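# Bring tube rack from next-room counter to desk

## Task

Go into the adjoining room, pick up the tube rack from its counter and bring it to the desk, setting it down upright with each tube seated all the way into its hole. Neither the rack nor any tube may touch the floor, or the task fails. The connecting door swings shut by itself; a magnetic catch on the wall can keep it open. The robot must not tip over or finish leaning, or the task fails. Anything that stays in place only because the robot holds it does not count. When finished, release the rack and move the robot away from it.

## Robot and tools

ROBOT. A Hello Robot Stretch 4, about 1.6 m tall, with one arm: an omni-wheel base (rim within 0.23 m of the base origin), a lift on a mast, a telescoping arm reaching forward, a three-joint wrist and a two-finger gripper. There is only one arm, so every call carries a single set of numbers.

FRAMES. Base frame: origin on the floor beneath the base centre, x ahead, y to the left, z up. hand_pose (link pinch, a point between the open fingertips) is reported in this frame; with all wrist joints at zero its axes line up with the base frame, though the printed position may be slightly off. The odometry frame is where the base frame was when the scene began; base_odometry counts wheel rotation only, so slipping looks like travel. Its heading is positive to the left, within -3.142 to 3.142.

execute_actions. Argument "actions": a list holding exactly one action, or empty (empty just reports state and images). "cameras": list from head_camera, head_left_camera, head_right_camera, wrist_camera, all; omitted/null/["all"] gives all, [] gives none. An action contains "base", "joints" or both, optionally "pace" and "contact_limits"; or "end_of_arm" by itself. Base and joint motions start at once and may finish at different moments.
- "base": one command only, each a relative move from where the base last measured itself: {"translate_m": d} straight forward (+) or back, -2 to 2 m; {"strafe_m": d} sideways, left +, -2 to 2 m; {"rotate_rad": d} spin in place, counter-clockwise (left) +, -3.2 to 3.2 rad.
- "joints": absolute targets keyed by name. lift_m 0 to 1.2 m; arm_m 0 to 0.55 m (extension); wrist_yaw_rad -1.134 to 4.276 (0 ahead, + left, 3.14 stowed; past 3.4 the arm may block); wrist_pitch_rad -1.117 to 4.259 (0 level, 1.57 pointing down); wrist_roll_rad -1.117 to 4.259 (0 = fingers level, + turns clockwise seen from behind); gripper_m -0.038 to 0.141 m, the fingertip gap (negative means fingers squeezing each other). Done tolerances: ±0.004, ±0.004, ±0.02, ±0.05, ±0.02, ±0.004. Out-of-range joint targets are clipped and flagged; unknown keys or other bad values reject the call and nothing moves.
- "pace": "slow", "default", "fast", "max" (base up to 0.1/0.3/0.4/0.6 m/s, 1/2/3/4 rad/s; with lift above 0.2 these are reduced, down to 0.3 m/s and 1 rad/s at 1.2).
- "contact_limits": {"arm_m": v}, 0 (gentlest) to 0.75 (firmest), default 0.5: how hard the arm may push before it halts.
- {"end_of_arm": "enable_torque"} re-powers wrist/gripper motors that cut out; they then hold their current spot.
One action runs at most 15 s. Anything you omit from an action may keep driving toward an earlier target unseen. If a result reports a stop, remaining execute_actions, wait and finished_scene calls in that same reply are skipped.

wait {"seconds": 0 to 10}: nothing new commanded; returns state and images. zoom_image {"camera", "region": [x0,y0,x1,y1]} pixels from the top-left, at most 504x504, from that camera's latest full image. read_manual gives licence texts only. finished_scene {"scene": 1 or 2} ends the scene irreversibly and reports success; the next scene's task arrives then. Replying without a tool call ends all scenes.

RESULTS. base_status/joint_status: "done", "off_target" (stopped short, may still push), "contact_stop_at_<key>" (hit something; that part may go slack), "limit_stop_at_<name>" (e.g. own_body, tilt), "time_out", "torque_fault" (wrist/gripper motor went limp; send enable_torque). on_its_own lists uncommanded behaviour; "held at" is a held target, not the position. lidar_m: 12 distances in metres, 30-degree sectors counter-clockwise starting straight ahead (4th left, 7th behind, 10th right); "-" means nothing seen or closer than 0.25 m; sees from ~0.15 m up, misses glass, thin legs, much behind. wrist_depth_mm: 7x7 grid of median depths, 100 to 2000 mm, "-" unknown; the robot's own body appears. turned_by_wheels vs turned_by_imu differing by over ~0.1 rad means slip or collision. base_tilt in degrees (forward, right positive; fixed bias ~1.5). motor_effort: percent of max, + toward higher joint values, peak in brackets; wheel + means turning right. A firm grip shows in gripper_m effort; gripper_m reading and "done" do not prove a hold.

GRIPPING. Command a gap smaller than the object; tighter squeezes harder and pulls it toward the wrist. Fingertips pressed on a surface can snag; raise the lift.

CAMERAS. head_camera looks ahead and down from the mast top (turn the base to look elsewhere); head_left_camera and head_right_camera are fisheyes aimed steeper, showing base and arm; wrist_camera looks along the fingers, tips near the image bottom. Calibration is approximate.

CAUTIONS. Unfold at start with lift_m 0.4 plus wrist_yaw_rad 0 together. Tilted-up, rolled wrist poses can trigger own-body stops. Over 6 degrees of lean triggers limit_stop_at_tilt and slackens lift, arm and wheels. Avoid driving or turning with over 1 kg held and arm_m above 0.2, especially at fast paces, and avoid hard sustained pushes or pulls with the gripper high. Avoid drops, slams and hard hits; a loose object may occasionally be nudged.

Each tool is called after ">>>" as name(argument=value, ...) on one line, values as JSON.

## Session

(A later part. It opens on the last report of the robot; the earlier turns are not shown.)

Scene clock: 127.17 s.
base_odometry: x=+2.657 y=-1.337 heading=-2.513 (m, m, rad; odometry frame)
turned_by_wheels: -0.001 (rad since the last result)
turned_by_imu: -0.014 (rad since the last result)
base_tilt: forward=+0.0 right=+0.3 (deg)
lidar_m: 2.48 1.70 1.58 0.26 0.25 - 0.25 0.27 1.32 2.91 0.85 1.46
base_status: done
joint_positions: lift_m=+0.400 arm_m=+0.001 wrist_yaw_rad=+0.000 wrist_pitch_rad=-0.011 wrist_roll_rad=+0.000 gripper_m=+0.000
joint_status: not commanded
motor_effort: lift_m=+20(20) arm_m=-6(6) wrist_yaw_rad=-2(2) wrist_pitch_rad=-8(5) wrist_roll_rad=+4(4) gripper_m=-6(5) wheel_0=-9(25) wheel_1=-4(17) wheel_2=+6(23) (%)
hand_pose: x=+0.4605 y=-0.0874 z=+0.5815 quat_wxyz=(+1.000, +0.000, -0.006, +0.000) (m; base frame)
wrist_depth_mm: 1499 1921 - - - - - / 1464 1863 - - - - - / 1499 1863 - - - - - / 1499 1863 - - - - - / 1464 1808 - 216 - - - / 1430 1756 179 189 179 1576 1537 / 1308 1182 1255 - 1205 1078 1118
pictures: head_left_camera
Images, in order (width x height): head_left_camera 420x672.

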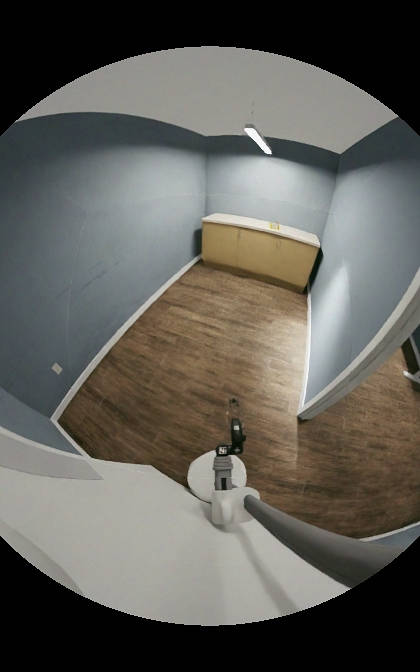

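>>> execute_actions(actions=[{"base":{"strafe_m":0.12}}], cameras=[])

>>> execute_actions(actions=[{"base":{"translate_m":0.5}}], cameras=[])

>>> execute_actions(actions=[{"base":{"rotate_rad":-0.3},"joints":{"lift_m":0.85,"gripper_m":0.14}}], cameras=["head_left_camera","head_camera"])

Scene clock: 133.57 s.
base_odometry: x=+2.727 y=-1.434 heading=-2.512 (m, m, rad; odometry frame)
turned_by_wheels: +0.000 (rad since the last result)
turned_by_imu: +0.172 (rad since the last result)
base_tilt: forward=-0.1 right=+0.1 (deg)
lidar_m: 2.05 1.58 1.16 0.26 0.25 - 0.25 0.29 2.13 1.03 0.93 2.72
base_status: done
joint_positions: lift_m=+0.400 arm_m=+0.001 wrist_yaw_rad=+0.000 wrist_pitch_rad=-0.011 wrist_roll_rad=+0.000 gripper_m=+0.000
joint_status: not commanded
motor_effort: lift_m=+20(20) arm_m=-6(6) wrist_yaw_rad=-3(2) wrist_pitch_rad=-7(4) wrist_roll_rad=+3(4) gripper_m=-5(5) wheel_0=-10(23) wheel_1=+4(11) wheel_2=+9(10) (%)
hand_pose: x=+0.4605 y=-0.0874 z=+0.5815 quat_wxyz=(+1.000, +0.000, -0.006, +0.000) (m; base frame)
wrist_depth_mm: 1308 1576 1983 - - - - / 1308 1576 1983 - - - - / 1308 1576 1983 - - - - / 1281 1576 1983 - - - - / 1281 1576 1983 216 - - - / 1281 1537 179 189 179 1618 1576 / 1255 1205 1255 - 1182 1078 1118
pictures: none
No camera images: the call's "cameras" was empty. Leave "cameras" out to get every camera's image.

Scene clock: 136.73 s.
base_odometry: x=+2.323 y=-1.728 heading=-2.512 (m, m, rad; odometry frame)
turned_by_wheels: +0.001 (rad since the last result)
turned_by_imu: +0.000 (rad since the last result)
base_tilt: forward=-0.1 right=+0.1 (deg)
lidar_m: 1.71 1.30 1.25 1.05 0.79 0.25 0.28 0.76 3.46 0.87 1.26 2.31
base_status: done
joint_positions: lift_m=+0.400 arm_m=+0.001 wrist_yaw_rad=+0.000 wrist_pitch_rad=-0.011 wrist_roll_rad=+0.000 gripper_m=+0.000
joint_status: not commanded
motor_effort: lift_m=+20(20) arm_m=-6(6) wrist_yaw_rad=-2(2) wrist_pitch_rad=-6(6) wrist_roll_rad=+4(3) gripper_m=-6(7) wheel_0=-3(15) wheel_1=+12(11) wheel_2=+3(9) (%)
hand_pose: x=+0.4605 y=-0.0874 z=+0.5815 quat_wxyz=(+1.000, +0.000, -0.006, +0.000) (m; base frame)
wrist_depth_mm: 1060 1281 1618 - - - - / 1042 1281 1618 - - - - / 1060 1281 1618 - - 1921 1708 / 1060 1255 1618 - - 1921 1756 / 1042 1255 1576 216 - 1983 1808 / 1042 1281 179 189 179 1618 1576 / 1042 1138 1255 - 1205 1078 1118
pictures: none
No camera images: the call's "cameras" was empty. Leave "cameras" out to get every camera's image.

Scene clock: 139.50 s.
base_odometry: x=+2.323 y=-1.728 heading=-2.811 (m, m, rad; odometry frame)
turned_by_wheels: -0.299 (rad since the last result)
turned_by_imu: -0.295 (rad since the last result)
base_tilt: forward=-0.1 right=+0.2 (deg)
lidar_m: 2.32 1.43 1.24 1.27 0.89 0.79 0.25 0.38 1.74 0.88 0.98 1.79
base_status: done
joint_positions: lift_m=+0.850 arm_m=+0.001 wrist_yaw_rad=+0.000 wrist_pitch_rad=-0.011 wrist_roll_rad=+0.000 gripper_m=+0.140
joint_status: all done
motor_effort: lift_m=+23(27) arm_m=-6(6) wrist_yaw_rad=-2(2) wrist_pitch_rad=-5(7) wrist_roll_rad=+4(4) gripper_m=-1(8) wheel_0=-3(3) wheel_1=+8(20) wheel_2=+8(12) (%)
hand_pose: x=+0.4605 y=-0.0875 z=+1.0313 quat_wxyz=(+1.000, +0.000, -0.006, +0.000) (m; base frame)
wrist_depth_mm: 1366 1756 - - - - - / 1308 1708 - - - - - / 1308 1756 - - - - - / 1308 1756 - - - 1983 1863 / 1308 1576 - - - 1863 1863 / 1281 1499 - 161 - 1921 1808 / 1308 1618 - - - 1983 1921
pictures: head_camera, head_left_camera
Images, in order (width x height): head_camera 420x560, head_left_camera 420x672.

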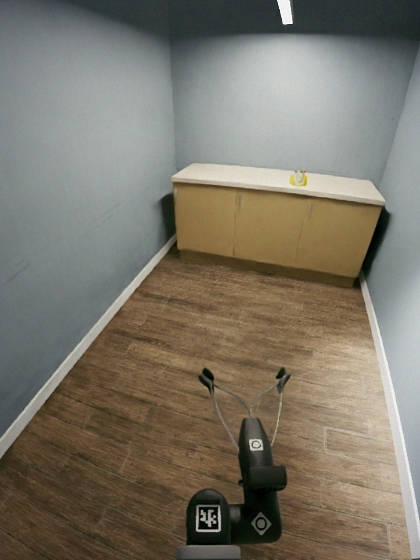

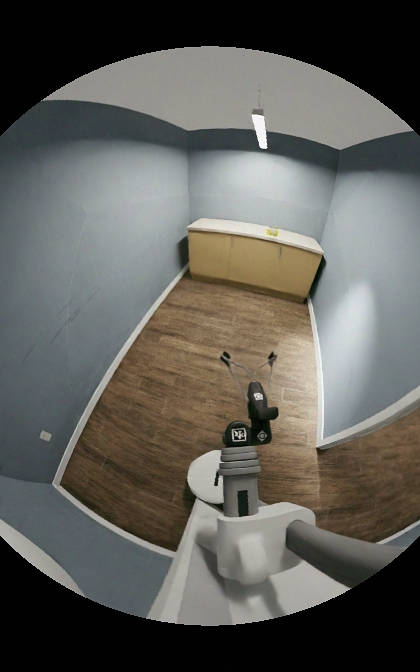

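>>> execute_actions(actions=[{"base":{"rotate_rad":-0.25},"joints":{"lift_m":0.3}}], cameras=[])

>>> execute_actions(actions=[{"base":{"translate_m":-0.3},"pace":"fast"}], cameras=["head_left_camera"])

>>> execute_actions(actions=[{"base":{"strafe_m":0.15},"pace":"fast"}], cameras=[])

>>> execute_actions(actions=[{"base":{"translate_m":-0.35},"pace":"fast"}], cameras=["head_left_camera"])

Scene clock: 147.43 s.
base_odometry: x=+2.323 y=-1.728 heading=-3.060 (m, m, rad; odometry frame)
turned_by_wheels: -0.249 (rad since the last result)
turned_by_imu: -0.239 (rad since the last result)
base_tilt: forward=+0.1 right=+0.2 (deg)
lidar_m: 2.32 1.71 1.29 1.26 1.06 0.80 0.25 0.25 0.71 3.45 0.88 1.25
base_status: done
joint_positions: lift_m=+0.300 arm_m=+0.001 wrist_yaw_rad=+0.000 wrist_pitch_rad=-0.011 wrist_roll_rad=+0.000 gripper_m=+0.140
joint_status: all done
motor_effort: lift_m=+18(19) arm_m=-6(6) wrist_yaw_rad=-2(3) wrist_pitch_rad=-7(7) wrist_roll_rad=+4(4) gripper_m=+2(0) wheel_0=-3(2) wheel_1=+1(18) wheel_2=+8(14) (%)
hand_pose: x=+0.4605 y=-0.0875 z=+0.4817 quat_wxyz=(+1.000, +0.000, -0.006, +0.000) (m; base frame)
wrist_depth_mm: 1808 - - - - 1756 1160 / 1756 - - - - 1808 1182 / 1756 - - - - 1863 1205 / 1756 - - - - 1921 1205 / 1756 - - - - 1499 1205 / 1576 1366 1336 161 1308 1255 1182 / 1118 1078 1138 - 1025 991 960
pictures: none
No camera images: the call's "cameras" was empty. Leave "cameras" out to get every camera's image.

Scene clock: 149.43 s.
base_odometry: x=+2.621 y=-1.703 heading=-3.061 (m, m, rad; odometry frame)
turned_by_wheels: -0.001 (rad since the last result)
turned_by_imu: -0.008 (rad since the last result)
base_tilt: forward=-0.1 right=+0.2 (deg)
lidar_m: 2.59 1.73 1.31 1.24 0.25 0.25 - 0.25 0.35 2.42 1.03 1.23
base_status: done
joint_positions: lift_m=+0.300 arm_m=+0.001 wrist_yaw_rad=+0.000 wrist_pitch_rad=-0.011 wrist_roll_rad=+0.000 gripper_m=+0.140
joint_status: not commanded
motor_effort: lift_m=+18(18) arm_m=-6(6) wrist_yaw_rad=-2(2) wrist_pitch_rad=-6(6) wrist_roll_rad=+5(4) gripper_m=-1(1) wheel_0=-4(17) wheel_1=-6(22) wheel_2=+3(26) (%)
hand_pose: x=+0.4605 y=-0.0875 z=+0.4817 quat_wxyz=(+1.000, +0.000, -0.006, +0.000) (m; base frame)
wrist_depth_mm: 1863 - - - - 1708 1098 / 1756 - - - - 1756 1138 / 1808 - - - - 1756 1160 / 1756 - - - - 1808 1160 / 1756 - - - - 1464 1182 / 1576 1336 1308 161 1281 1255 1160 / 1118 1078 1138 - 1042 976 960
pictures: head_left_camera
Images, in order (width x height): head_left_camera 420x672.

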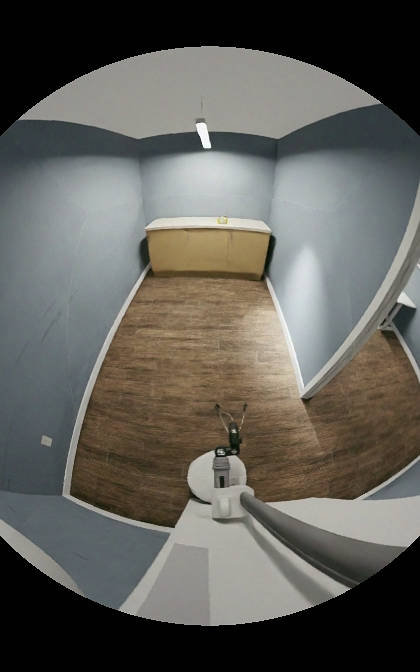

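Scene clock: 150.87 s.
base_odometry: x=+2.633 y=-1.853 heading=-3.060 (m, m, rad; odometry frame)
turned_by_wheels: +0.000 (rad since the last result)
turned_by_imu: +0.001 (rad since the last result)
base_tilt: forward=-0.2 right=+0.2 (deg)
lidar_m: 2.62 1.52 1.16 1.10 0.65 0.48 0.47 0.25 0.34 2.38 1.17 1.41
base_status: done
joint_positions: lift_m=+0.300 arm_m=+0.001 wrist_yaw_rad=+0.000 wrist_pitch_rad=-0.011 wrist_roll_rad=+0.000 gripper_m=+0.140
joint_status: not commanded
motor_effort: lift_m=+18(18) arm_m=-6(6) wrist_yaw_rad=-2(2) wrist_pitch_rad=-8(7) wrist_roll_rad=+5(5) gripper_m=+0(1) wheel_0=-3(24) wheel_1=+3(14) wheel_2=+6(6) (%)
hand_pose: x=+0.4605 y=-0.0875 z=+0.4817 quat_wxyz=(+1.000, +0.000, -0.006, +0.000) (m; base frame)
wrist_depth_mm: 1661 - - - - - 1336 / 1618 - - - - - 1366 / 1618 - - - - - 1397 / 1576 - - - - - 1430 / 1576 - - - - 1756 1397 / 1464 1366 1308 161 1308 1255 1255 / 1118 1098 1138 - 1042 991 946
pictures: none
No camera images: the call's "cameras" was empty. Leave "cameras" out to get every camera's image.

Scene clock: 153.13 s.
base_odometry: x=+2.981 y=-1.825 heading=-3.060 (m, m, rad; odometry frame)
turned_by_wheels: +0.000 (rad since the last result)
turned_by_imu: -0.060 (rad since the last result)
base_tilt: forward=-0.1 right=+0.2 (deg)
lidar_m: 2.77 1.66 1.19 1.13 0.47 0.35 0.25 0.25 0.27 0.61 1.25 1.32
base_status: done
joint_positions: lift_m=+0.300 arm_m=+0.000 wrist_yaw_rad=+0.000 wrist_pitch_rad=-0.011 wrist_roll_rad=+0.000 gripper_m=+0.140
joint_status: not commanded
motor_effort: lift_m=+20(21) arm_m=+0(6) wrist_yaw_rad=-3(1) wrist_pitch_rad=-4(12) wrist_roll_rad=+3(4) gripper_m=+0(0) wheel_0=-7(25) wheel_1=-9(30) wheel_2=+18(32) (%)
hand_pose: x=+0.4594 y=-0.0874 z=+0.4815 quat_wxyz=(+1.000, +0.000, -0.006, +0.000) (m; base frame)
wrist_depth_mm: 1863 - - - - 1708 1182 / 1756 - - - - 1756 1205 / 1756 - - - - 1808 1229 / 1756 - - - - 1808 1229 / 1708 - - - - 1537 1229 / 1537 1366 1308 161 1308 1255 1229 / 1098 1078 1138 - 1025 976 946
pictures: head_left_camera
Images, in order (width x height): head_left_camera 420x672.

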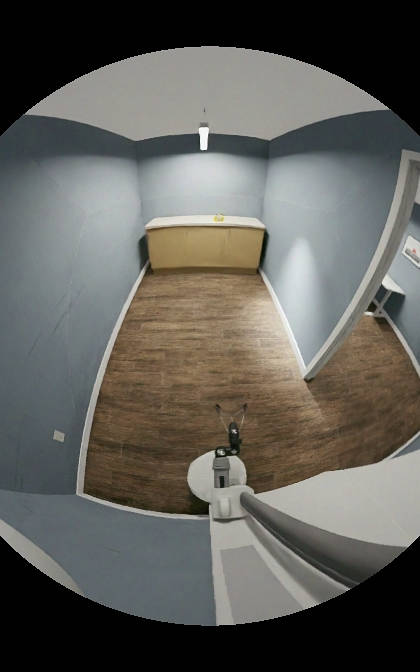

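>>> execute_actions(actions=[{"base":{"strafe_m":-0.12},"pace":"fast"}], cameras=[])

>>> execute_actions(actions=[{"base":{"translate_m":-0.12},"pace":"fast"}], cameras=[])

>>> execute_actions(actions=[{"base":{"translate_m":0.4}}], cameras=[])

>>> wait(seconds=3)

Scene clock: 159.40 s.
base_odometry: x=+2.970 y=-1.750 heading=-3.080 (m, m, rad; odometry frame)
turned_by_wheels: -0.020 (rad since the last result)
turned_by_imu: -0.023 (rad since the last result)
base_tilt: forward=-0.1 right=+0.1 (deg)
lidar_m: 2.75 1.80 1.28 1.20 0.50 0.25 - 0.25 0.27 0.60 1.21 1.19
base_status: strafe_m contact_stop (by the wheels' count: -0.076 of -0.120)
joint_positions: lift_m=+0.300 arm_m=+0.000 wrist_yaw_rad=+0.000 wrist_pitch_rad=-0.011 wrist_roll_rad=+0.000 gripper_m=+0.140
joint_status: not commanded
on_its_own: the wheels are slack since a contact_stop
motor_effort: lift_m=+20(20) arm_m=+0(0) wrist_yaw_rad=-2(3) wrist_pitch_rad=-5(6) wrist_roll_rad=+4(3) gripper_m=+1(0) wheel_0=+0(6) wheel_1=+0(36) wheel_2=+0(20) (%)
hand_pose: x=+0.4594 y=-0.0875 z=+0.4815 quat_wxyz=(+1.000, +0.000, -0.006, +0.000) (m; base frame)
wrist_depth_mm: - - - - - 1464 1025 / 1983 - - - - 1537 1042 / 1983 - - - - 1499 1060 / 1921 - - - - 1537 1078 / 1921 - - - - 1308 1098 / 1661 1336 1308 161 1308 1255 1098 / 1098 1078 1138 - 1042 976 946
pictures: none
No camera images: the call's "cameras" was empty. Leave "cameras" out to get every camera's image.

not run: a stop came earlier in this reply.

not run: a stop came earlier in this reply.

not run: a stop came earlier in this reply.

>>> execute_actions(actions=[{"base":{"translate_m":0.4}}], cameras=[])

>>> wait(seconds=3)

Scene clock: 165.67 s.
base_odometry: x=+2.571 y=-1.774 heading=-3.080 (m, m, rad; odometry frame)
turned_by_wheels: +0.000 (rad since the last result)
turned_by_imu: +0.001 (rad since the last result)
base_tilt: forward=-0.2 right=+0.2 (deg)
lidar_m: 2.34 1.84 1.29 1.22 1.09 0.76 0.57 0.59 0.77 2.47 0.92 1.14
base_status: done
joint_positions: lift_m=+0.300 arm_m=+0.000 wrist_yaw_rad=+0.000 wrist_pitch_rad=-0.011 wrist_roll_rad=+0.000 gripper_m=+0.140
joint_status: not commanded
motor_effort: lift_m=+20(20) arm_m=+0(0) wrist_yaw_rad=-2(3) wrist_pitch_rad=-5(5) wrist_roll_rad=+4(4) gripper_m=+0(2) wheel_0=+3(15) wheel_1=+2(10) wheel_2=+0(9) (%)
hand_pose: x=+0.4594 y=-0.0875 z=+0.4815 quat_wxyz=(+1.000, +0.000, -0.006, +0.000) (m; base frame)
wrist_depth_mm: - - - - - 1430 1025 / 1983 - - - - 1499 1042 / 1983 - - - - 1499 1042 / 1983 - - - - 1499 1078 / 1921 - - - - 1281 1098 / 1661 1366 1308 161 1308 1229 1078 / 1118 1078 1138 - 1042 976 931
pictures: none
No camera images: the call's "cameras" was empty. Leave "cameras" out to get every camera's image.

Scene clock: 168.67 s.
base_odometry: x=+2.571 y=-1.774 heading=-3.080 (m, m, rad; odometry frame)
turned_by_wheels: +0.000 (rad since the last result)
turned_by_imu: +0.001 (rad since the last result)
base_tilt: forward=-0.1 right=+0.1 (deg)
lidar_m: 2.35 1.84 1.30 1.21 1.12 0.78 0.57 0.59 0.76 2.47 0.93 1.18
base_status: done
joint_positions: lift_m=+0.300 arm_m=+0.000 wrist_yaw_rad=+0.000 wrist_pitch_rad=-0.011 wrist_roll_rad=+0.000 gripper_m=+0.140
joint_status: not commanded
motor_effort: lift_m=+20(20) arm_m=+0(0) wrist_yaw_rad=-3(3) wrist_pitch_rad=-7(5) wrist_roll_rad=+4(4) gripper_m=+1(2) wheel_0=+3(15) wheel_1=+2(10) wheel_2=+0(9) (%)
hand_pose: x=+0.4594 y=-0.0875 z=+0.4815 quat_wxyz=(+1.000, +0.000, -0.006, +0.000) (m; base frame)
wrist_depth_mm: - - - - - 1430 1008 / 1983 - - - - 1499 1025 / 1983 - - - - 1499 1042 / 1983 - - - - 1537 1060 / 1921 - - - - 1308 1078 / 1661 1336 1308 162 1308 1255 1078 / 1118 1078 1118 - 1025 976 946
wait: 3.00 s; at rest by 0.27 s
pictures: head_camera, head_left_camera, head_right_camera, wrist_camera
camera_calibration (this result's frames):
wrist_camera: T_world_to_cam=[[-0.0191327, -0.998928, -0.0421604, -0.0618096], [-0.045377, 0.0429922, -0.998044, 0.546777], [0.998787, -0.0171822, -0.0461509, -0.209668], [0, 0, 0, 1]] pos_world=[0.233042, -0.088853, 0.533425]
Images, in order (width x height): head_camera 420x560, head_left_camera 420x672, head_right_camera 420x672, wrist_camera 616x392.

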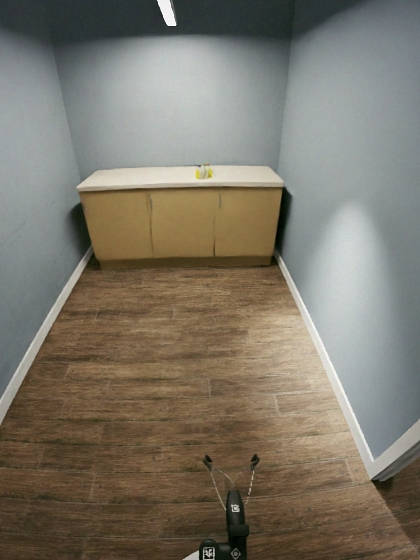

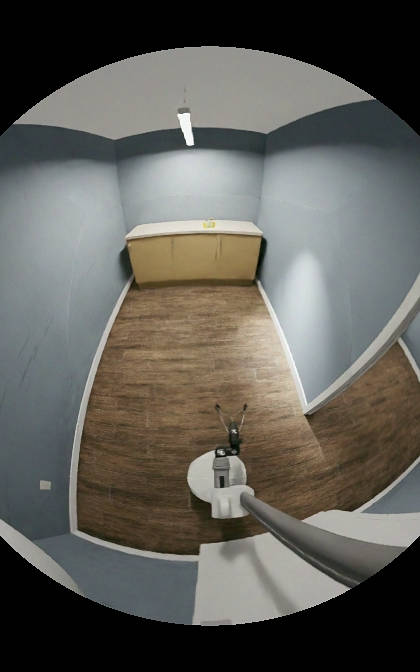

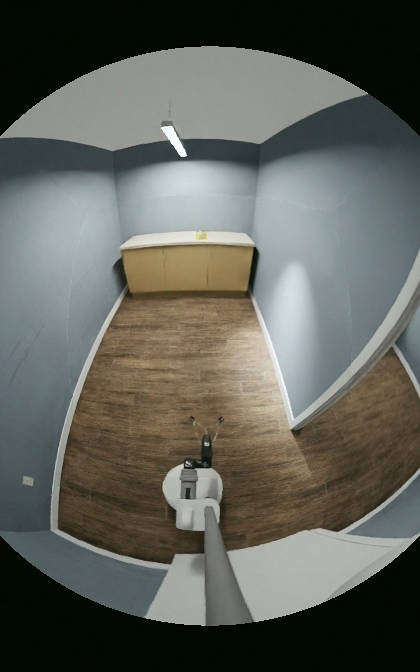

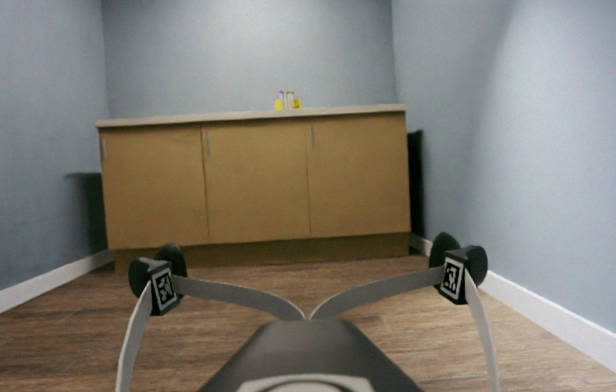

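Held.

>>> execute_actions(actions=[{"base":{"rotate_rad":0.07},"joints":{"lift_m":0.85,"wrist_roll_rad":-0.018}}], cameras=[])

>>> execute_actions(actions=[{"base":{"translate_m":1.6}}], cameras=["head_camera","wrist_camera"])

Scene clock: 174.47 s.
base_odometry: x=+2.571 y=-1.774 heading=-3.011 (m, m, rad; odometry frame)
turned_by_wheels: +0.069 (rad since the last result)
turned_by_imu: +0.071 (rad since the last result)
base_tilt: forward=-0.1 right=+0.2 (deg)
lidar_m: 2.35 1.72 1.26 1.22 1.03 0.59 0.57 0.61 0.85 3.32 0.93 1.26
base_status: done
joint_positions: lift_m=+0.850 arm_m=+0.000 wrist_yaw_rad=+0.000 wrist_pitch_rad=-0.011 wrist_roll_rad=-0.018 gripper_m=+0.140
joint_status: all done
motor_effort: lift_m=+23(25) arm_m=+0(0) wrist_yaw_rad=-3(2) wrist_pitch_rad=-7(6) wrist_roll_rad=+1(3) gripper_m=+0(1) wheel_0=-4(9) wheel_1=-3(6) wheel_2=-3(6) (%)
hand_pose: x=+0.4594 y=-0.0874 z=+1.0313 quat_wxyz=(+1.000, -0.009, -0.006, +0.000) (m; base frame)
wrist_depth_mm: 1808 - - - - 1708 1160 / 1756 - - - - 1808 1182 / 1756 - - - - 1808 1182 / 1756 - - - - 1808 1182 / 1756 - - - - 1464 1205 / 1708 - - 161 - 1576 1205 / 1756 - - - - 1808 1205
pictures: none
No camera images: the call's "cameras" was empty. Leave "cameras" out to get every camera's image.

Scene clock: 181.30 s.
base_odometry: x=+0.985 y=-1.983 heading=-3.010 (m, m, rad; odometry frame)
turned_by_wheels: +0.001 (rad since the last result)
turned_by_imu: -0.004 (rad since the last result)
base_tilt: forward=+0.0 right=+0.1 (deg)
lidar_m: 0.75 0.80 1.13 1.16 1.23 1.77 2.17 1.24 0.93 0.88 0.91 0.79
base_status: done
joint_positions: lift_m=+0.850 arm_m=+0.000 wrist_yaw_rad=+0.000 wrist_pitch_rad=-0.011 wrist_roll_rad=-0.018 gripper_m=+0.140
joint_status: not commanded
motor_effort: lift_m=+23(23) arm_m=+0(0) wrist_yaw_rad=-2(2) wrist_pitch_rad=-5(7) wrist_roll_rad=+2(1) gripper_m=+0(1) wheel_0=+4(9) wheel_1=+3(3) wheel_2=+0(10) (%)
hand_pose: x=+0.4594 y=-0.0874 z=+1.0313 quat_wxyz=(+1.000, -0.009, -0.006, +0.000) (m; base frame)
wrist_depth_mm: 1160 1160 1138 1138 1138 1138 1118 / 1182 1182 1182 1160 1138 1138 1138 / 1205 1182 1182 1160 1160 1138 1138 / 1205 1205 1182 1182 1182 1160 1138 / 931 904 854 640 683 654 715 / 603 580 569 161 554 549 569 / 609 597 597 - 580 580 580
pictures: head_camera, wrist_camera
camera_calibration (this result's frames):
wrist_camera: T_world_to_cam=[[-0.0193237, -0.999504, -0.0248637, -0.0564276], [-0.0453722, 0.0257194, -0.998639, 1.09464], [0.998783, -0.0181693, -0.0458467, -0.184692], [0, 0, 0, 1]] pos_world=[0.233043, -0.0879087, 1.08327]
Images, in order (width x height): head_camera 420x560, wrist_camera 616x392.

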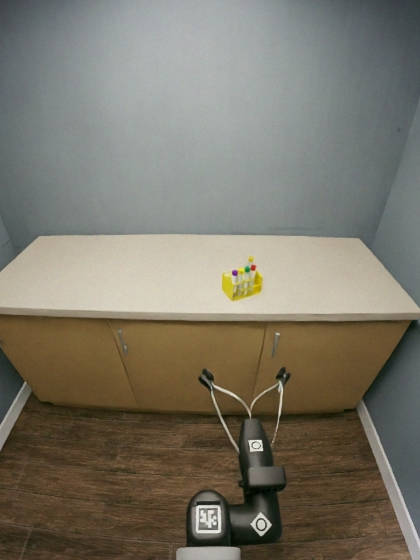

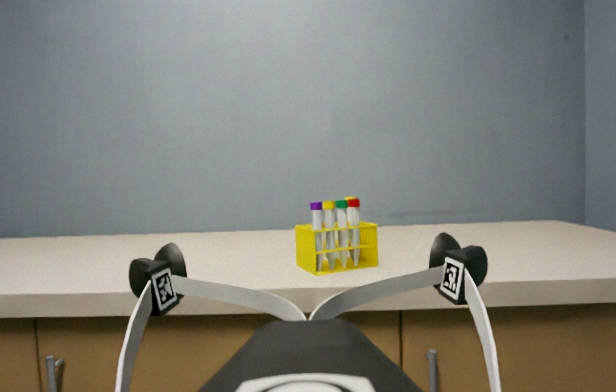

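>>> execute_actions(actions=[{"base":{"strafe_m":-0.4}}], cameras=[])

>>> execute_actions(actions=[{"base":{"rotate_rad":0.4},"joints":{"lift_m":0.8,"arm_m":0.2}}], cameras=["head_camera","wrist_camera"])

Scene clock: 188.53 s.
base_odometry: x=+0.932 y=-1.587 heading=-3.010 (m, m, rad; odometry frame)
turned_by_wheels: +0.000 (rad since the last result)
turned_by_imu: +0.004 (rad since the last result)
base_tilt: forward=-0.2 right=+0.1 (deg)
lidar_m: 0.74 0.79 1.12 1.57 1.68 2.35 2.16 0.71 0.51 0.46 0.51 0.69
base_status: done
joint_positions: lift_m=+0.850 arm_m=+0.000 wrist_yaw_rad=+0.000 wrist_pitch_rad=-0.011 wrist_roll_rad=-0.018 gripper_m=+0.140
joint_status: not commanded
motor_effort: lift_m=+22(22) arm_m=+0(0) wrist_yaw_rad=-2(2) wrist_pitch_rad=-6(6) wrist_roll_rad=+2(2) gripper_m=+1(1) wheel_0=+3(10) wheel_1=-1(9) wheel_2=+0(0) (%)
hand_pose: x=+0.4594 y=-0.0874 z=+1.0314 quat_wxyz=(+1.000, -0.009, -0.006, +0.000) (m; base frame)
wrist_depth_mm: 1182 1160 1160 1138 1138 931 647 / 1182 1182 1160 1160 1138 960 634 / 1205 1182 1160 1160 1138 960 640 / 1182 1182 1182 1160 1160 991 647 / 917 647 854 809 778 798 654 / 569 564 559 161 549 539 634 / 597 591 585 - 574 569 676
pictures: none
No camera images: the call's "cameras" was empty. Leave "cameras" out to get every camera's image.

Scene clock: 190.23 s.
base_odometry: x=+0.932 y=-1.587 heading=-2.611 (m, m, rad; odometry frame)
turned_by_wheels: +0.399 (rad since the last result)
turned_by_imu: +0.396 (rad since the last result)
base_tilt: forward=-0.1 right=+0.1 (deg)
lidar_m: 0.77 1.00 1.57 1.61 2.09 2.15 0.79 0.52 0.47 0.47 0.65 0.75
base_status: done
joint_positions: lift_m=+0.800 arm_m=+0.199 wrist_yaw_rad=+0.000 wrist_pitch_rad=-0.012 wrist_roll_rad=-0.018 gripper_m=+0.140
joint_status: all done
motor_effort: lift_m=+17(21) arm_m=+7(6) wrist_yaw_rad=-3(2) wrist_pitch_rad=-5(5) wrist_roll_rad=+3(2) gripper_m=-1(2) wheel_0=-4(12) wheel_1=+0(7) wheel_2=-2(10) (%)
hand_pose: x=+0.6582 y=-0.0874 z=+0.9818 quat_wxyz=(+1.000, -0.009, -0.006, +0.000) (m; base frame)
wrist_depth_mm: 1397 1336 1160 1042 931 854 778 / 1397 1366 1182 1042 946 854 798 / 1430 1336 1205 1078 960 878 798 / 1397 1366 1182 480 946 878 809 / 647 621 591 480 504 452 504 / 640 525 442 161 347 315 304 / 627 539 492 - 370 342 310
pictures: head_camera, wrist_camera
camera_calibration (this result's frames):
wrist_camera: T_world_to_cam=[[-0.0191024, -0.999509, -0.0248349, -0.0539297], [-0.0453543, 0.0256801, -0.998641, 1.05413], [0.998788, -0.01795, -0.0458226, -0.385517], [0, 0, 0, 1]] pos_world=[0.431829, -0.0878934, 1.03369]
Images, in order (width x height): head_camera 420x560, wrist_camera 616x392.

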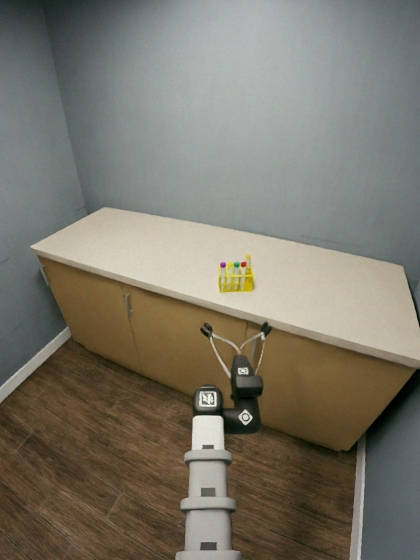

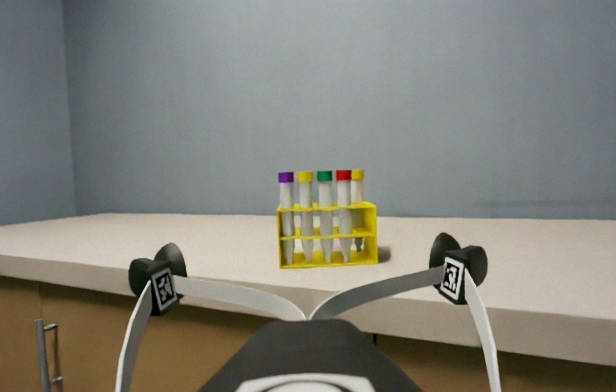

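>>> execute_actions(actions=[{"base":{"strafe_m":-0.025}}], cameras=[])

>>> execute_actions(actions=[{"joints":{"arm_m":0.47},"pace":"slow"}], cameras=["wrist_camera"])

>>> execute_actions(actions=[{"joints":{"gripper_m":0.06}}], cameras=[])

>>> execute_actions(actions=[{"joints":{"lift_m":0.88},"pace":"slow"}], cameras=["wrist_camera"])

Scene clock: 195.73 s.
base_odometry: x=+0.920 y=-1.565 heading=-2.611 (m, m, rad; odometry frame)
turned_by_wheels: +0.000 (rad since the last result)
turned_by_imu: +0.002 (rad since the last result)
base_tilt: forward=-0.1 right=+0.4 (deg)
lidar_m: 0.74 0.98 1.60 1.63 2.08 2.17 0.78 0.51 0.46 0.46 0.60 0.72
base_status: done
joint_positions: lift_m=+0.800 arm_m=+0.199 wrist_yaw_rad=+0.000 wrist_pitch_rad=-0.012 wrist_roll_rad=-0.018 gripper_m=+0.140
joint_status: not commanded
motor_effort: lift_m=+17(17) arm_m=+7(7) wrist_yaw_rad=-3(2) wrist_pitch_rad=-4(5) wrist_roll_rad=+2(1) gripper_m=+2(1) wheel_0=+2(9) wheel_1=-1(10) wheel_2=+0(3) (%)
hand_pose: x=+0.6582 y=-0.0874 z=+0.9818 quat_wxyz=(+1.000, -0.009, -0.006, +0.000) (m; base frame)
wrist_depth_mm: 1430 1308 1160 1025 931 842 778 / 1430 1308 1160 1025 946 854 788 / 1464 1336 1182 1042 946 866 788 / 1464 1308 1182 477 946 866 798 / 647 615 591 480 539 452 500 / 621 504 421 161 338 309 304 / 615 521 480 - 357 325 300
pictures: none
No camera images: the call's "cameras" was empty. Leave "cameras" out to get every camera's image.

Scene clock: 199.70 s.
base_odometry: x=+0.920 y=-1.565 heading=-2.611 (m, m, rad; odometry frame)
turned_by_wheels: +0.000 (rad since the last result)
turned_by_imu: +0.002 (rad since the last result)
base_tilt: forward=-0.1 right=+0.3 (deg)
lidar_m: 0.76 1.00 1.59 1.64 2.11 2.15 0.76 0.48 0.45 0.47 0.62 0.73
base_status: not commanded
joint_positions: lift_m=+0.800 arm_m=+0.469 wrist_yaw_rad=+0.000 wrist_pitch_rad=-0.012 wrist_roll_rad=-0.018 gripper_m=+0.140
joint_status: all done
motor_effort: lift_m=+17(17) arm_m=+7(6) wrist_yaw_rad=-3(3) wrist_pitch_rad=-7(7) wrist_roll_rad=+2(3) gripper_m=-1(1) wheel_0=+2(2) wheel_1=-1(1) wheel_2=+0(0) (%)
hand_pose: x=+0.9282 y=-0.0874 z=+0.9818 quat_wxyz=(+1.000, -0.009, -0.006, +0.000) (m; base frame)
wrist_depth_mm: 1118 976 842 759 691 627 580 / 1138 991 854 768 699 634 585 / 1182 991 866 788 707 640 585 / 1182 1025 206 207 691 647 591 / 647 615 208 208 237 445 500 / 351 293 206 161 214 285 303 / 241 236 216 - 222 222 216
pictures: wrist_camera
camera_calibration (this result's frames):
wrist_camera: T_world_to_cam=[[-0.0191515, -0.999508, -0.0248349, -0.0487409], [-0.0453529, 0.0256824, -0.998641, 1.06637], [0.998787, -0.0179991, -0.0458224, -0.655174], [0, 0, 0, 1]] pos_world=[0.701809, -0.0878964, 1.03369]
Images, in order (width x height): wrist_camera 616x392.

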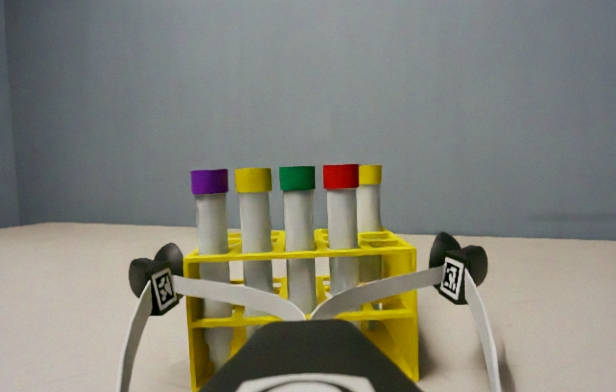

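Scene clock: 201.50 s.
base_odometry: x=+0.920 y=-1.565 heading=-2.611 (m, m, rad; odometry frame)
turned_by_wheels: +0.000 (rad since the last result)
turned_by_imu: +0.001 (rad since the last result)
base_tilt: forward=-0.2 right=+0.3 (deg)
lidar_m: 0.76 0.99 1.59 1.63 2.10 2.16 0.76 0.52 0.45 0.47 0.60 0.73
base_status: not commanded
joint_positions: lift_m=+0.800 arm_m=+0.469 wrist_yaw_rad=+0.000 wrist_pitch_rad=-0.012 wrist_roll_rad=-0.018 gripper_m=+0.061
joint_status: all done
motor_effort: lift_m=+17(17) arm_m=+7(7) wrist_yaw_rad=-2(2) wrist_pitch_rad=-6(6) wrist_roll_rad=+1(3) gripper_m=-28(30) wheel_0=+1(1) wheel_1=-1(1) wheel_2=+0(0) (%)
hand_pose: x=+0.9282 y=-0.0874 z=+0.9818 quat_wxyz=(+1.000, -0.009, -0.006, +0.000) (m; base frame)
wrist_depth_mm: 1118 976 854 759 683 627 580 / 1138 976 866 768 691 634 580 / 1160 991 866 778 699 634 585 / 1182 1008 185 187 683 640 597 / 647 615 187 188 221 512 500 / 351 179 187 189 188 186 301 / 227 238 190 - 204 222 216
pictures: none
No camera images: the call's "cameras" was empty. Leave "cameras" out to get every camera's image.

Scene clock: 203.03 s.
base_odometry: x=+0.920 y=-1.565 heading=-2.611 (m, m, rad; odometry frame)
turned_by_wheels: +0.000 (rad since the last result)
turned_by_imu: +0.001 (rad since the last result)
base_tilt: forward=-0.2 right=+0.4 (deg)
lidar_m: 0.76 0.99 1.58 1.63 2.12 2.18 0.76 0.49 0.45 0.47 0.63 0.73
base_status: not commanded
joint_positions: lift_m=+0.880 arm_m=+0.469 wrist_yaw_rad=+0.000 wrist_pitch_rad=-0.011 wrist_roll_rad=-0.018 gripper_m=+0.061
joint_status: all done
motor_effort: lift_m=+23(22) arm_m=+7(7) wrist_yaw_rad=-3(3) wrist_pitch_rad=-9(8) wrist_roll_rad=+4(2) gripper_m=-30(28) wheel_0=+1(1) wheel_1=-1(1) wheel_2=+0(0) (%)
hand_pose: x=+0.9282 y=-0.0874 z=+1.0610 quat_wxyz=(+1.000, -0.009, -0.005, +0.000) (m; base frame)
wrist_depth_mm: 1118 976 842 759 691 621 580 / 1160 976 866 768 691 634 585 / 1160 1008 866 778 707 640 585 / 1182 1008 185 187 683 640 591 / 1060 991 187 189 221 640 603 / 585 178 186 190 189 185 496 / 377 394 190 - 204 368 355
pictures: wrist_camera
camera_calibration (this result's frames):
wrist_camera: T_world_to_cam=[[-0.0191727, -0.999509, -0.0247958, -0.0467941], [-0.0462052, 0.0256596, -0.998602, 1.14628], [0.998748, -0.0180003, -0.0466744, -0.650608], [0, 0, 0, 1]] pos_world=[0.70186, -0.0878952, 1.11315]
Images, in order (width x height): wrist_camera 616x392.

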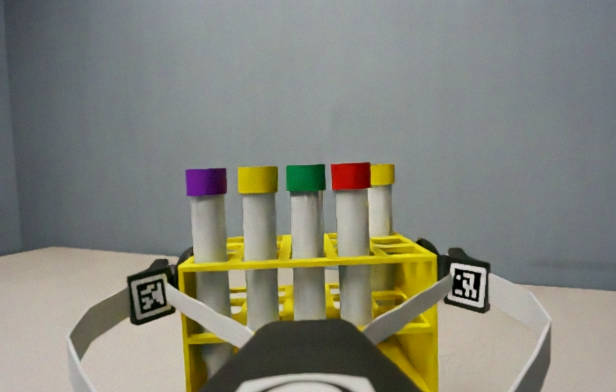

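>>> execute_actions(actions=[{"joints":{"arm_m":0}}], cameras=[])

>>> execute_actions(actions=[{"base":{"rotate_rad":-0.4},"pace":"slow"}], cameras=[])

>>> execute_actions(actions=[{"base":{"strafe_m":0.5}}], cameras=[])

>>> execute_actions(actions=[{"base":{"translate_m":-1.72}}], cameras=[])

>>> execute_actions(actions=[{"base":{"rotate_rad":-1.58},"pace":"slow"}], cameras=["head_left_camera"])

Scene clock: 210.77 s.
base_odometry: x=+0.920 y=-1.565 heading=-2.611 (m, m, rad; odometry frame)
turned_by_wheels: +0.000 (rad since the last result)
turned_by_imu: +0.003 (rad since the last result)
base_tilt: forward=-0.2 right=+0.2 (deg)
lidar_m: 0.41 0.99 1.59 1.64 2.09 2.15 0.75 0.50 0.47 0.47 0.59 0.74
base_status: not commanded
joint_positions: lift_m=+0.880 arm_m=+0.001 wrist_yaw_rad=+0.000 wrist_pitch_rad=-0.010 wrist_roll_rad=-0.018 gripper_m=+0.061
joint_status: all done
motor_effort: lift_m=+23(23) arm_m=-7(8) wrist_yaw_rad=-2(3) wrist_pitch_rad=-9(10) wrist_roll_rad=+1(1) gripper_m=-27(27) wheel_0=+2(2) wheel_1=-1(1) wheel_2=+0(0) (%)
hand_pose: x=+0.4606 y=-0.0874 z=+1.0609 quat_wxyz=(+1.000, -0.009, -0.005, +0.000) (m; base frame)
wrist_depth_mm: 1537 1576 1366 1229 1098 991 917 / 1499 1576 1366 1229 1098 1008 931 / 1499 1618 1397 1255 1118 1008 946 / 1499 1618 186 187 1098 1025 946 / 1078 1025 187 187 206 866 842 / 931 179 186 189 187 186 508 / 946 798 190 - 205 500 452
pictures: none
No camera images: the call's "cameras" was empty. Leave "cameras" out to get every camera's image.

Scene clock: 212.30 s.
base_odometry: x=+0.920 y=-1.565 heading=-3.010 (m, m, rad; odometry frame)
turned_by_wheels: -0.399 (rad since the last result)
turned_by_imu: -0.394 (rad since the last result)
base_tilt: forward=-0.1 right=+0.3 (deg)
lidar_m: 0.42 0.80 1.09 1.62 1.69 2.36 2.18 0.68 0.47 0.44 0.49 0.68
base_status: done
joint_positions: lift_m=+0.880 arm_m=+0.001 wrist_yaw_rad=+0.000 wrist_pitch_rad=-0.010 wrist_roll_rad=-0.018 gripper_m=+0.061
joint_status: not commanded
motor_effort: lift_m=+23(23) arm_m=-7(7) wrist_yaw_rad=-3(2) wrist_pitch_rad=-10(9) wrist_roll_rad=+3(3) gripper_m=-29(28) wheel_0=+4(6) wheel_1=+3(6) wheel_2=+3(7) (%)
hand_pose: x=+0.4606 y=-0.0874 z=+1.0609 quat_wxyz=(+1.000, -0.009, -0.005, +0.000) (m; base frame)
wrist_depth_mm: 1138 1138 1118 1118 1118 878 609 / 1160 1160 1138 1118 1118 904 615 / 1160 1160 1182 1160 1138 904 609 / 1182 1182 185 187 1138 931 615 / 1078 1025 187 188 200 809 615 / 591 179 186 190 187 186 603 / 585 580 191 - 204 559 609
pictures: none
No camera images: the call's "cameras" was empty. Leave "cameras" out to get every camera's image.

Scene clock: 215.30 s.
base_odometry: x=+0.985 y=-2.061 heading=-3.010 (m, m, rad; odometry frame)
turned_by_wheels: +0.000 (rad since the last result)
turned_by_imu: +0.000 (rad since the last result)
base_tilt: forward=-0.2 right=+0.1 (deg)
lidar_m: 0.41 0.80 1.13 1.10 1.17 1.65 2.19 1.36 1.00 0.95 1.00 0.78
base_status: done
joint_positions: lift_m=+0.880 arm_m=+0.001 wrist_yaw_rad=+0.000 wrist_pitch_rad=-0.010 wrist_roll_rad=-0.018 gripper_m=+0.061
joint_status: not commanded
motor_effort: lift_m=+22(23) arm_m=-7(7) wrist_yaw_rad=-3(3) wrist_pitch_rad=-9(10) wrist_roll_rad=+2(3) gripper_m=-30(29) wheel_0=-2(12) wheel_1=+2(15) wheel_2=+0(1) (%)
hand_pose: x=+0.4606 y=-0.0874 z=+1.0609 quat_wxyz=(+1.000, -0.009, -0.005, +0.000) (m; base frame)
wrist_depth_mm: 1160 1160 1160 1138 1138 1118 1098 / 1160 1182 1160 1138 1138 1118 1118 / 1205 1160 1182 1160 1160 1138 1160 / 1182 1182 186 187 1160 1160 1138 / 1078 1042 187 189 221 866 831 / 591 179 187 190 187 186 549 / 597 591 190 - 205 569 569
pictures: none
No camera images: the call's "cameras" was empty. Leave "cameras" out to get every camera's image.

Scene clock: 222.50 s.
base_odometry: x=+2.690 y=-1.836 heading=-3.010 (m, m, rad; odometry frame)
turned_by_wheels: +0.000 (rad since the last result)
turned_by_imu: +0.010 (rad since the last result)
base_tilt: forward=-0.1 right=+0.2 (deg)
lidar_m: 0.42 1.61 1.20 1.14 0.88 0.62 0.46 0.49 0.68 2.85 1.06 1.35
base_status: done
joint_positions: lift_m=+0.880 arm_m=+0.001 wrist_yaw_rad=+0.000 wrist_pitch_rad=-0.010 wrist_roll_rad=-0.018 gripper_m=+0.061
joint_status: not commanded
motor_effort: lift_m=+22(22) arm_m=-7(6) wrist_yaw_rad=-2(3) wrist_pitch_rad=-9(10) wrist_roll_rad=+2(3) gripper_m=-28(28) wheel_0=-3(6) wheel_1=-2(8) wheel_2=+1(11) (%)
hand_pose: x=+0.4606 y=-0.0874 z=+1.0609 quat_wxyz=(+1.000, -0.009, -0.005, +0.000) (m; base frame)
wrist_depth_mm: 1756 - - - - 1921 1281 / 1661 - - - - 1983 1281 / 1661 - - - - 1983 1308 / 1661 - 185 188 - 1983 1336 / 1661 - 186 189 200 1756 1308 / 1618 179 186 190 189 186 1205 / 1576 - 191 - 204 1921 1281
pictures: none
No camera images: the call's "cameras" was empty. Leave "cameras" out to get every camera's image.

Scene clock: 225.37 s.
base_odometry: x=+2.690 y=-1.836 heading=+1.694 (m, m, rad; odometry frame)
turned_by_wheels: -1.579 (rad since the last result)
turned_by_imu: -1.560 (rad since the last result)
base_tilt: forward=+0.0 right=+0.3 (deg)
lidar_m: 0.41 1.07 1.34 2.47 1.61 1.19 1.15 0.87 0.66 0.45 0.48 0.67
base_status: done
joint_positions: lift_m=+0.880 arm_m=+0.001 wrist_yaw_rad=+0.000 wrist_pitch_rad=-0.010 wrist_roll_rad=-0.018 gripper_m=+0.061
joint_status: not commanded
motor_effort: lift_m=+22(22) arm_m=-7(6) wrist_yaw_rad=-3(3) wrist_pitch_rad=-12(11) wrist_roll_rad=+2(3) gripper_m=-29(29) wheel_0=+5(7) wheel_1=+5(6) wheel_2=+4(6) (%)
hand_pose: x=+0.4606 y=-0.0874 z=+1.0609 quat_wxyz=(+1.000, -0.009, -0.005, +0.000) (m; base frame)
wrist_depth_mm: - - - - - 1229 549 / 842 - - - - 1255 559 / 831 - - - - 1255 564 / 820 - 185 189 1808 1281 564 / 798 - 187 189 208 798 569 / 778 178 187 190 188 186 544 / 759 - 190 - 205 1308 554
pictures: head_left_camera
Images, in order (width x height): head_left_camera 420x672.

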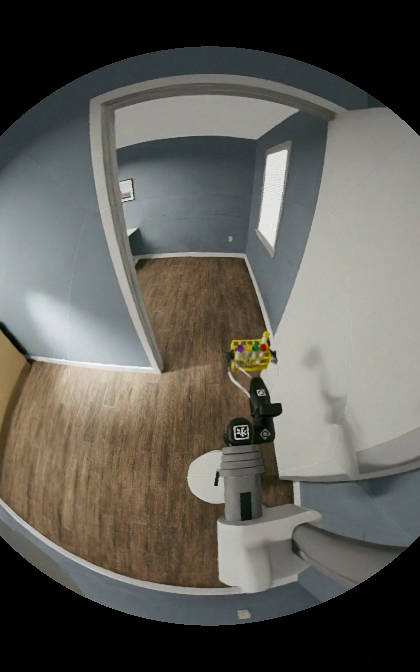

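>>> execute_actions(actions=[{"base":{"translate_m":1.9}}], cameras=[])

>>> execute_actions(actions=[{"base":{"strafe_m":2.0}}], cameras=["head_camera"])

Scene clock: 236.03 s.
base_odometry: x=+2.456 y=+0.050 heading=+1.695 (m, m, rad; odometry frame)
turned_by_wheels: +0.001 (rad since the last result)
turned_by_imu: -0.004 (rad since the last result)
base_tilt: forward=-0.1 right=+0.2 (deg)
lidar_m: 0.40 1.74 1.70 3.05 1.16 0.95 2.06 0.96 0.68 0.64 0.66 0.93
base_status: done
joint_positions: lift_m=+0.880 arm_m=+0.001 wrist_yaw_rad=+0.000 wrist_pitch_rad=-0.010 wrist_roll_rad=-0.018 gripper_m=+0.061
joint_status: not commanded
motor_effort: lift_m=+22(22) arm_m=-7(6) wrist_yaw_rad=-2(2) wrist_pitch_rad=-10(9) wrist_roll_rad=+2(2) gripper_m=-28(30) wheel_0=+4(7) wheel_1=+3(10) wheel_2=+1(11) (%)
hand_pose: x=+0.4606 y=-0.0874 z=+1.0609 quat_wxyz=(+1.000, -0.009, -0.005, +0.000) (m; base frame)
wrist_depth_mm: 1430 1430 1430 1397 1430 1281 866 / 1464 1430 1430 1430 1430 1308 866 / 1464 1430 1464 1430 1430 1308 878 / 1464 1464 186 188 1430 1336 904 / 1499 1499 187 189 208 1160 904 / 1499 178 187 190 189 185 854 / 1537 1537 191 - 205 1397 891
pictures: none
No camera images: the call's "cameras" was empty. Leave "cameras" out to get every camera's image.

Scene clock: 244.03 s.
base_odometry: x=+0.472 y=-0.197 heading=+1.695 (m, m, rad; odometry frame)
turned_by_wheels: +0.000 (rad since the last result)
turned_by_imu: -0.001 (rad since the last result)
base_tilt: forward=-0.1 right=+0.4 (deg)
lidar_m: 0.41 0.92 1.07 1.00 1.10 0.82 0.78 0.82 1.17 2.64 2.39 0.95
base_status: done
joint_positions: lift_m=+0.880 arm_m=+0.001 wrist_yaw_rad=+0.000 wrist_pitch_rad=-0.010 wrist_roll_rad=-0.018 gripper_m=+0.061
joint_status: not commanded
motor_effort: lift_m=+22(22) arm_m=-7(6) wrist_yaw_rad=-3(2) wrist_pitch_rad=-11(8) wrist_roll_rad=+2(2) gripper_m=-28(29) wheel_0=-2(9) wheel_1=+2(9) wheel_2=+1(1) (%)
hand_pose: x=+0.4606 y=-0.0874 z=+1.0610 quat_wxyz=(+1.000, -0.009, -0.005, +0.000) (m; base frame)
wrist_depth_mm: 1464 1464 1464 1430 1430 1430 1430 / 1464 1464 1464 1430 1430 1464 1430 / 1499 1464 1499 1464 1464 1464 1430 / 1499 1499 185 188 1499 1464 1430 / 1537 1537 187 189 206 1464 1464 / 1160 178 187 190 188 185 1499 / 750 778 191 - 205 768 1499
pictures: head_camera
Images, in order (width x height): head_camera 420x560.

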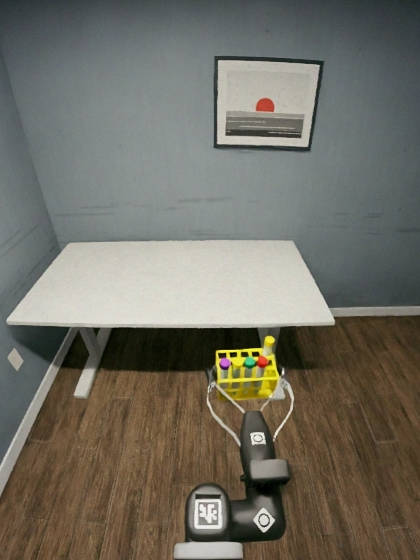

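>>> execute_actions(actions=[{"base":{"strafe_m":0.25}}], cameras=[])

>>> execute_actions(actions=[{"base":{"translate_m":0.3},"joints":{"arm_m":0.35}}], cameras=[])

>>> execute_actions(actions=[{"joints":{"lift_m":0.69},"pace":"slow"}], cameras=["head_camera"])

Scene clock: 250.53 s.
base_odometry: x=+0.224 y=-0.228 heading=+1.695 (m, m, rad; odometry frame)
turned_by_wheels: +0.000 (rad since the last result)
turned_by_imu: +0.002 (rad since the last result)
base_tilt: forward=-0.2 right=+0.3 (deg)
lidar_m: 0.41 0.93 0.83 0.79 0.85 0.79 0.77 0.80 1.15 2.91 2.36 0.94
base_status: done
joint_positions: lift_m=+0.880 arm_m=+0.001 wrist_yaw_rad=+0.000 wrist_pitch_rad=-0.010 wrist_roll_rad=-0.018 gripper_m=+0.061
joint_status: not commanded
motor_effort: lift_m=+22(22) arm_m=-6(7) wrist_yaw_rad=-3(2) wrist_pitch_rad=-9(11) wrist_roll_rad=+2(3) gripper_m=-30(27) wheel_0=-3(15) wheel_1=+0(15) wheel_2=+0(1) (%)
hand_pose: x=+0.4606 y=-0.0874 z=+1.0610 quat_wxyz=(+1.000, -0.009, -0.005, +0.000) (m; base frame)
wrist_depth_mm: 1308 1464 1464 1464 1397 1397 1430 / 1255 1464 1430 1464 1430 1397 1430 / 1255 1464 1464 1464 1464 1464 1430 / 1229 1499 186 187 1499 1499 1499 / 1229 1499 188 189 200 1464 1499 / 1118 179 186 189 188 185 991 / 750 788 191 - 204 768 750
pictures: none
No camera images: the call's "cameras" was empty. Leave "cameras" out to get every camera's image.

Scene clock: 253.00 s.
base_odometry: x=+0.186 y=+0.069 heading=+1.695 (m, m, rad; odometry frame)
turned_by_wheels: +0.001 (rad since the last result)
turned_by_imu: +0.000 (rad since the last result)
base_tilt: forward=-0.1 right=+0.3 (deg)
lidar_m: 0.60 0.62 0.81 0.77 0.84 1.13 1.08 1.14 1.58 2.88 0.87 0.63
base_status: done
joint_positions: lift_m=+0.880 arm_m=+0.349 wrist_yaw_rad=+0.000 wrist_pitch_rad=-0.010 wrist_roll_rad=-0.018 gripper_m=+0.061
joint_status: all done
motor_effort: lift_m=+22(22) arm_m=+7(6) wrist_yaw_rad=-2(2) wrist_pitch_rad=-9(9) wrist_roll_rad=+3(3) gripper_m=-29(30) wheel_0=+5(6) wheel_1=+4(10) wheel_2=+0(10) (%)
hand_pose: x=+0.8082 y=-0.0874 z=+1.0610 quat_wxyz=(+1.000, -0.009, -0.005, +0.000) (m; base frame)
wrist_depth_mm: 820 820 809 809 798 788 778 / 831 820 820 809 809 820 809 / 842 831 831 831 820 820 809 / 842 842 187 187 831 820 831 / 854 854 187 189 206 831 820 / 866 178 187 190 189 186 831 / 741 778 191 - 204 723 699
pictures: none
No camera images: the call's "cameras" was empty. Leave "cameras" out to get every camera's image.

Scene clock: 255.30 s.
base_odometry: x=+0.186 y=+0.069 heading=+1.695 (m, m, rad; odometry frame)
turned_by_wheels: +0.000 (rad since the last result)
turned_by_imu: +0.001 (rad since the last result)
base_tilt: forward=-0.3 right=+0.1 (deg)
lidar_m: 0.60 0.65 0.83 0.77 0.82 1.12 1.06 1.13 1.55 2.89 0.89 0.64
base_status: not commanded
joint_positions: lift_m=+0.690 arm_m=+0.349 wrist_yaw_rad=+0.000 wrist_pitch_rad=-0.010 wrist_roll_rad=-0.018 gripper_m=+0.061
joint_status: all done
motor_effort: lift_m=+18(20) arm_m=+7(7) wrist_yaw_rad=-3(3) wrist_pitch_rad=-9(9) wrist_roll_rad=+2(3) gripper_m=-30(30) wheel_0=+4(5) wheel_1=+4(4) wheel_2=+0(0) (%)
hand_pose: x=+0.8082 y=-0.0874 z=+0.8714 quat_wxyz=(+1.000, -0.009, -0.005, +0.000) (m; base frame)
wrist_depth_mm: 831 820 820 798 809 809 798 / 831 831 820 820 820 809 820 / 842 831 831 820 820 820 809 / 842 842 186 187 831 831 820 / 854 842 188 189 206 831 831 / 585 179 187 190 189 185 504 / 379 397 191 - 205 368 359
pictures: head_camera
Images, in order (width x height): head_camera 420x560.

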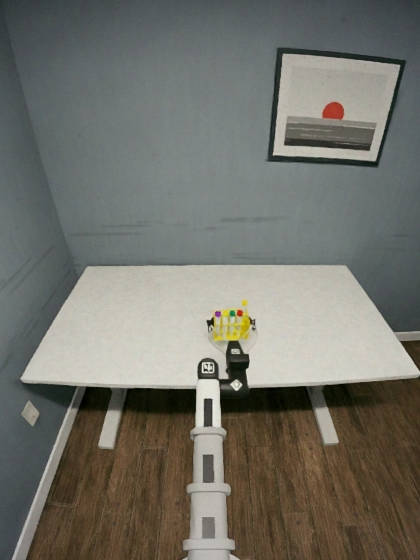

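Same depths as at 0.08 above.

>>> execute_actions(actions=[{"joints":{"lift_m":0.611},"pace":"slow"}], cameras=[])

>>> execute_actions(actions=[{"joints":{"gripper_m":0.14}}], cameras=[])

>>> execute_actions(actions=[{"joints":{"arm_m":0.1}}], cameras=["wrist_camera"])

Scene clock: 261.33 s.
base_odometry: x=+0.186 y=+0.069 heading=+1.695 (m, m, rad; odometry frame)
turned_by_wheels: +0.000 (rad since the last result)
turned_by_imu: +0.003 (rad since the last result)
base_tilt: forward=-0.2 right=+0.1 (deg)
lidar_m: 0.60 0.64 0.83 0.79 0.83 1.12 1.08 1.13 1.57 2.90 0.88 0.62
base_status: not commanded
joint_positions: lift_m=+0.611 arm_m=+0.349 wrist_yaw_rad=+0.000 wrist_pitch_rad=-0.010 wrist_roll_rad=-0.018 gripper_m=+0.061
joint_status: all done
motor_effort: lift_m=+18(15) arm_m=+7(7) wrist_yaw_rad=-3(3) wrist_pitch_rad=-9(9) wrist_roll_rad=+4(2) gripper_m=-28(28) wheel_0=+5(5) wheel_1=+4(4) wheel_2=+0(0) (%)
hand_pose: x=+0.8082 y=-0.0874 z=+0.7924 quat_wxyz=(+1.000, -0.009, -0.005, +0.000) (m; base frame)
wrist_depth_mm: 820 809 809 809 809 809 798 / 831 820 820 820 809 809 809 / 831 831 831 831 820 820 809 / 842 842 187 188 820 820 820 / 640 609 187 189 200 512 500 / 353 179 187 190 189 186 301 / 228 238 191 - 205 223 216
pictures: none
No camera images: the call's "cameras" was empty. Leave "cameras" out to get every camera's image.

Scene clock: 263.13 s.
base_odometry: x=+0.186 y=+0.069 heading=+1.695 (m, m, rad; odometry frame)
turned_by_wheels: +0.000 (rad since the last result)
turned_by_imu: +0.001 (rad since the last result)
base_tilt: forward=-0.3 right=+0.1 (deg)
lidar_m: 0.61 0.62 0.83 0.78 0.84 1.13 1.08 1.13 1.57 2.89 0.90 0.64
base_status: not commanded
joint_positions: lift_m=+0.611 arm_m=+0.349 wrist_yaw_rad=+0.000 wrist_pitch_rad=-0.011 wrist_roll_rad=-0.018 gripper_m=+0.140
joint_status: all done
motor_effort: lift_m=+18(18) arm_m=+7(7) wrist_yaw_rad=-3(3) wrist_pitch_rad=-7(6) wrist_roll_rad=+4(3) gripper_m=-1(28) wheel_0=+5(5) wheel_1=+4(4) wheel_2=+0(0) (%)
hand_pose: x=+0.8082 y=-0.0874 z=+0.7926 quat_wxyz=(+1.000, -0.009, -0.005, +0.000) (m; base frame)
wrist_depth_mm: 820 820 820 809 798 798 798 / 831 831 809 820 809 809 809 / 831 831 831 820 820 820 820 / 842 831 208 208 831 831 831 / 647 621 211 210 230 452 504 / 353 296 208 161 210 287 306 / 243 239 220 - 223 224 220
pictures: none
No camera images: the call's "cameras" was empty. Leave "cameras" out to get every camera's image.

Scene clock: 265.00 s.
base_odometry: x=+0.186 y=+0.069 heading=+1.695 (m, m, rad; odometry frame)
turned_by_wheels: +0.000 (rad since the last result)
turned_by_imu: +0.001 (rad since the last result)
base_tilt: forward=-0.2 right=+0.1 (deg)
lidar_m: 0.59 0.63 0.84 0.79 0.84 1.13 1.07 1.15 1.59 2.91 0.90 0.64
base_status: not commanded
joint_positions: lift_m=+0.611 arm_m=+0.101 wrist_yaw_rad=+0.000 wrist_pitch_rad=-0.011 wrist_roll_rad=-0.018 gripper_m=+0.140
joint_status: all done
motor_effort: lift_m=+18(18) arm_m=-7(7) wrist_yaw_rad=-2(4) wrist_pitch_rad=-6(7) wrist_roll_rad=+2(2) gripper_m=+2(2) wheel_0=+4(4) wheel_1=+4(4) wheel_2=+0(0) (%)
hand_pose: x=+0.5606 y=-0.0874 z=+0.7927 quat_wxyz=(+1.000, -0.009, -0.006, +0.000) (m; base frame)
wrist_depth_mm: 1078 1060 1042 1060 1042 1042 1042 / 1078 1078 1078 1060 1060 1042 1042 / 1098 1078 1078 1060 1078 1078 1042 / 1098 1098 1078 459 1078 1060 1060 / 654 627 603 459 492 459 512 / 359 300 296 161 298 291 307 / 1118 715 296 - 1098 1118 1078
pictures: wrist_camera
camera_calibration (this result's frames):
wrist_camera: T_world_to_cam=[[-0.0192707, -0.999509, -0.0247063, -0.0605445], [-0.0455886, 0.0255636, -0.998633, 0.860978], [0.998774, -0.018118, -0.0460588, -0.296506], [0, 0, 0, 1]] pos_world=[0.334227, -0.0878966, 0.844649]
Images, in order (width x height): wrist_camera 616x392.

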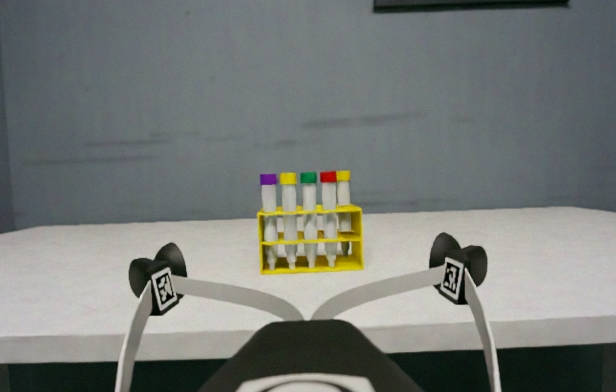

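>>> finished_scene(scene=2)

The scene is finished: the task was done.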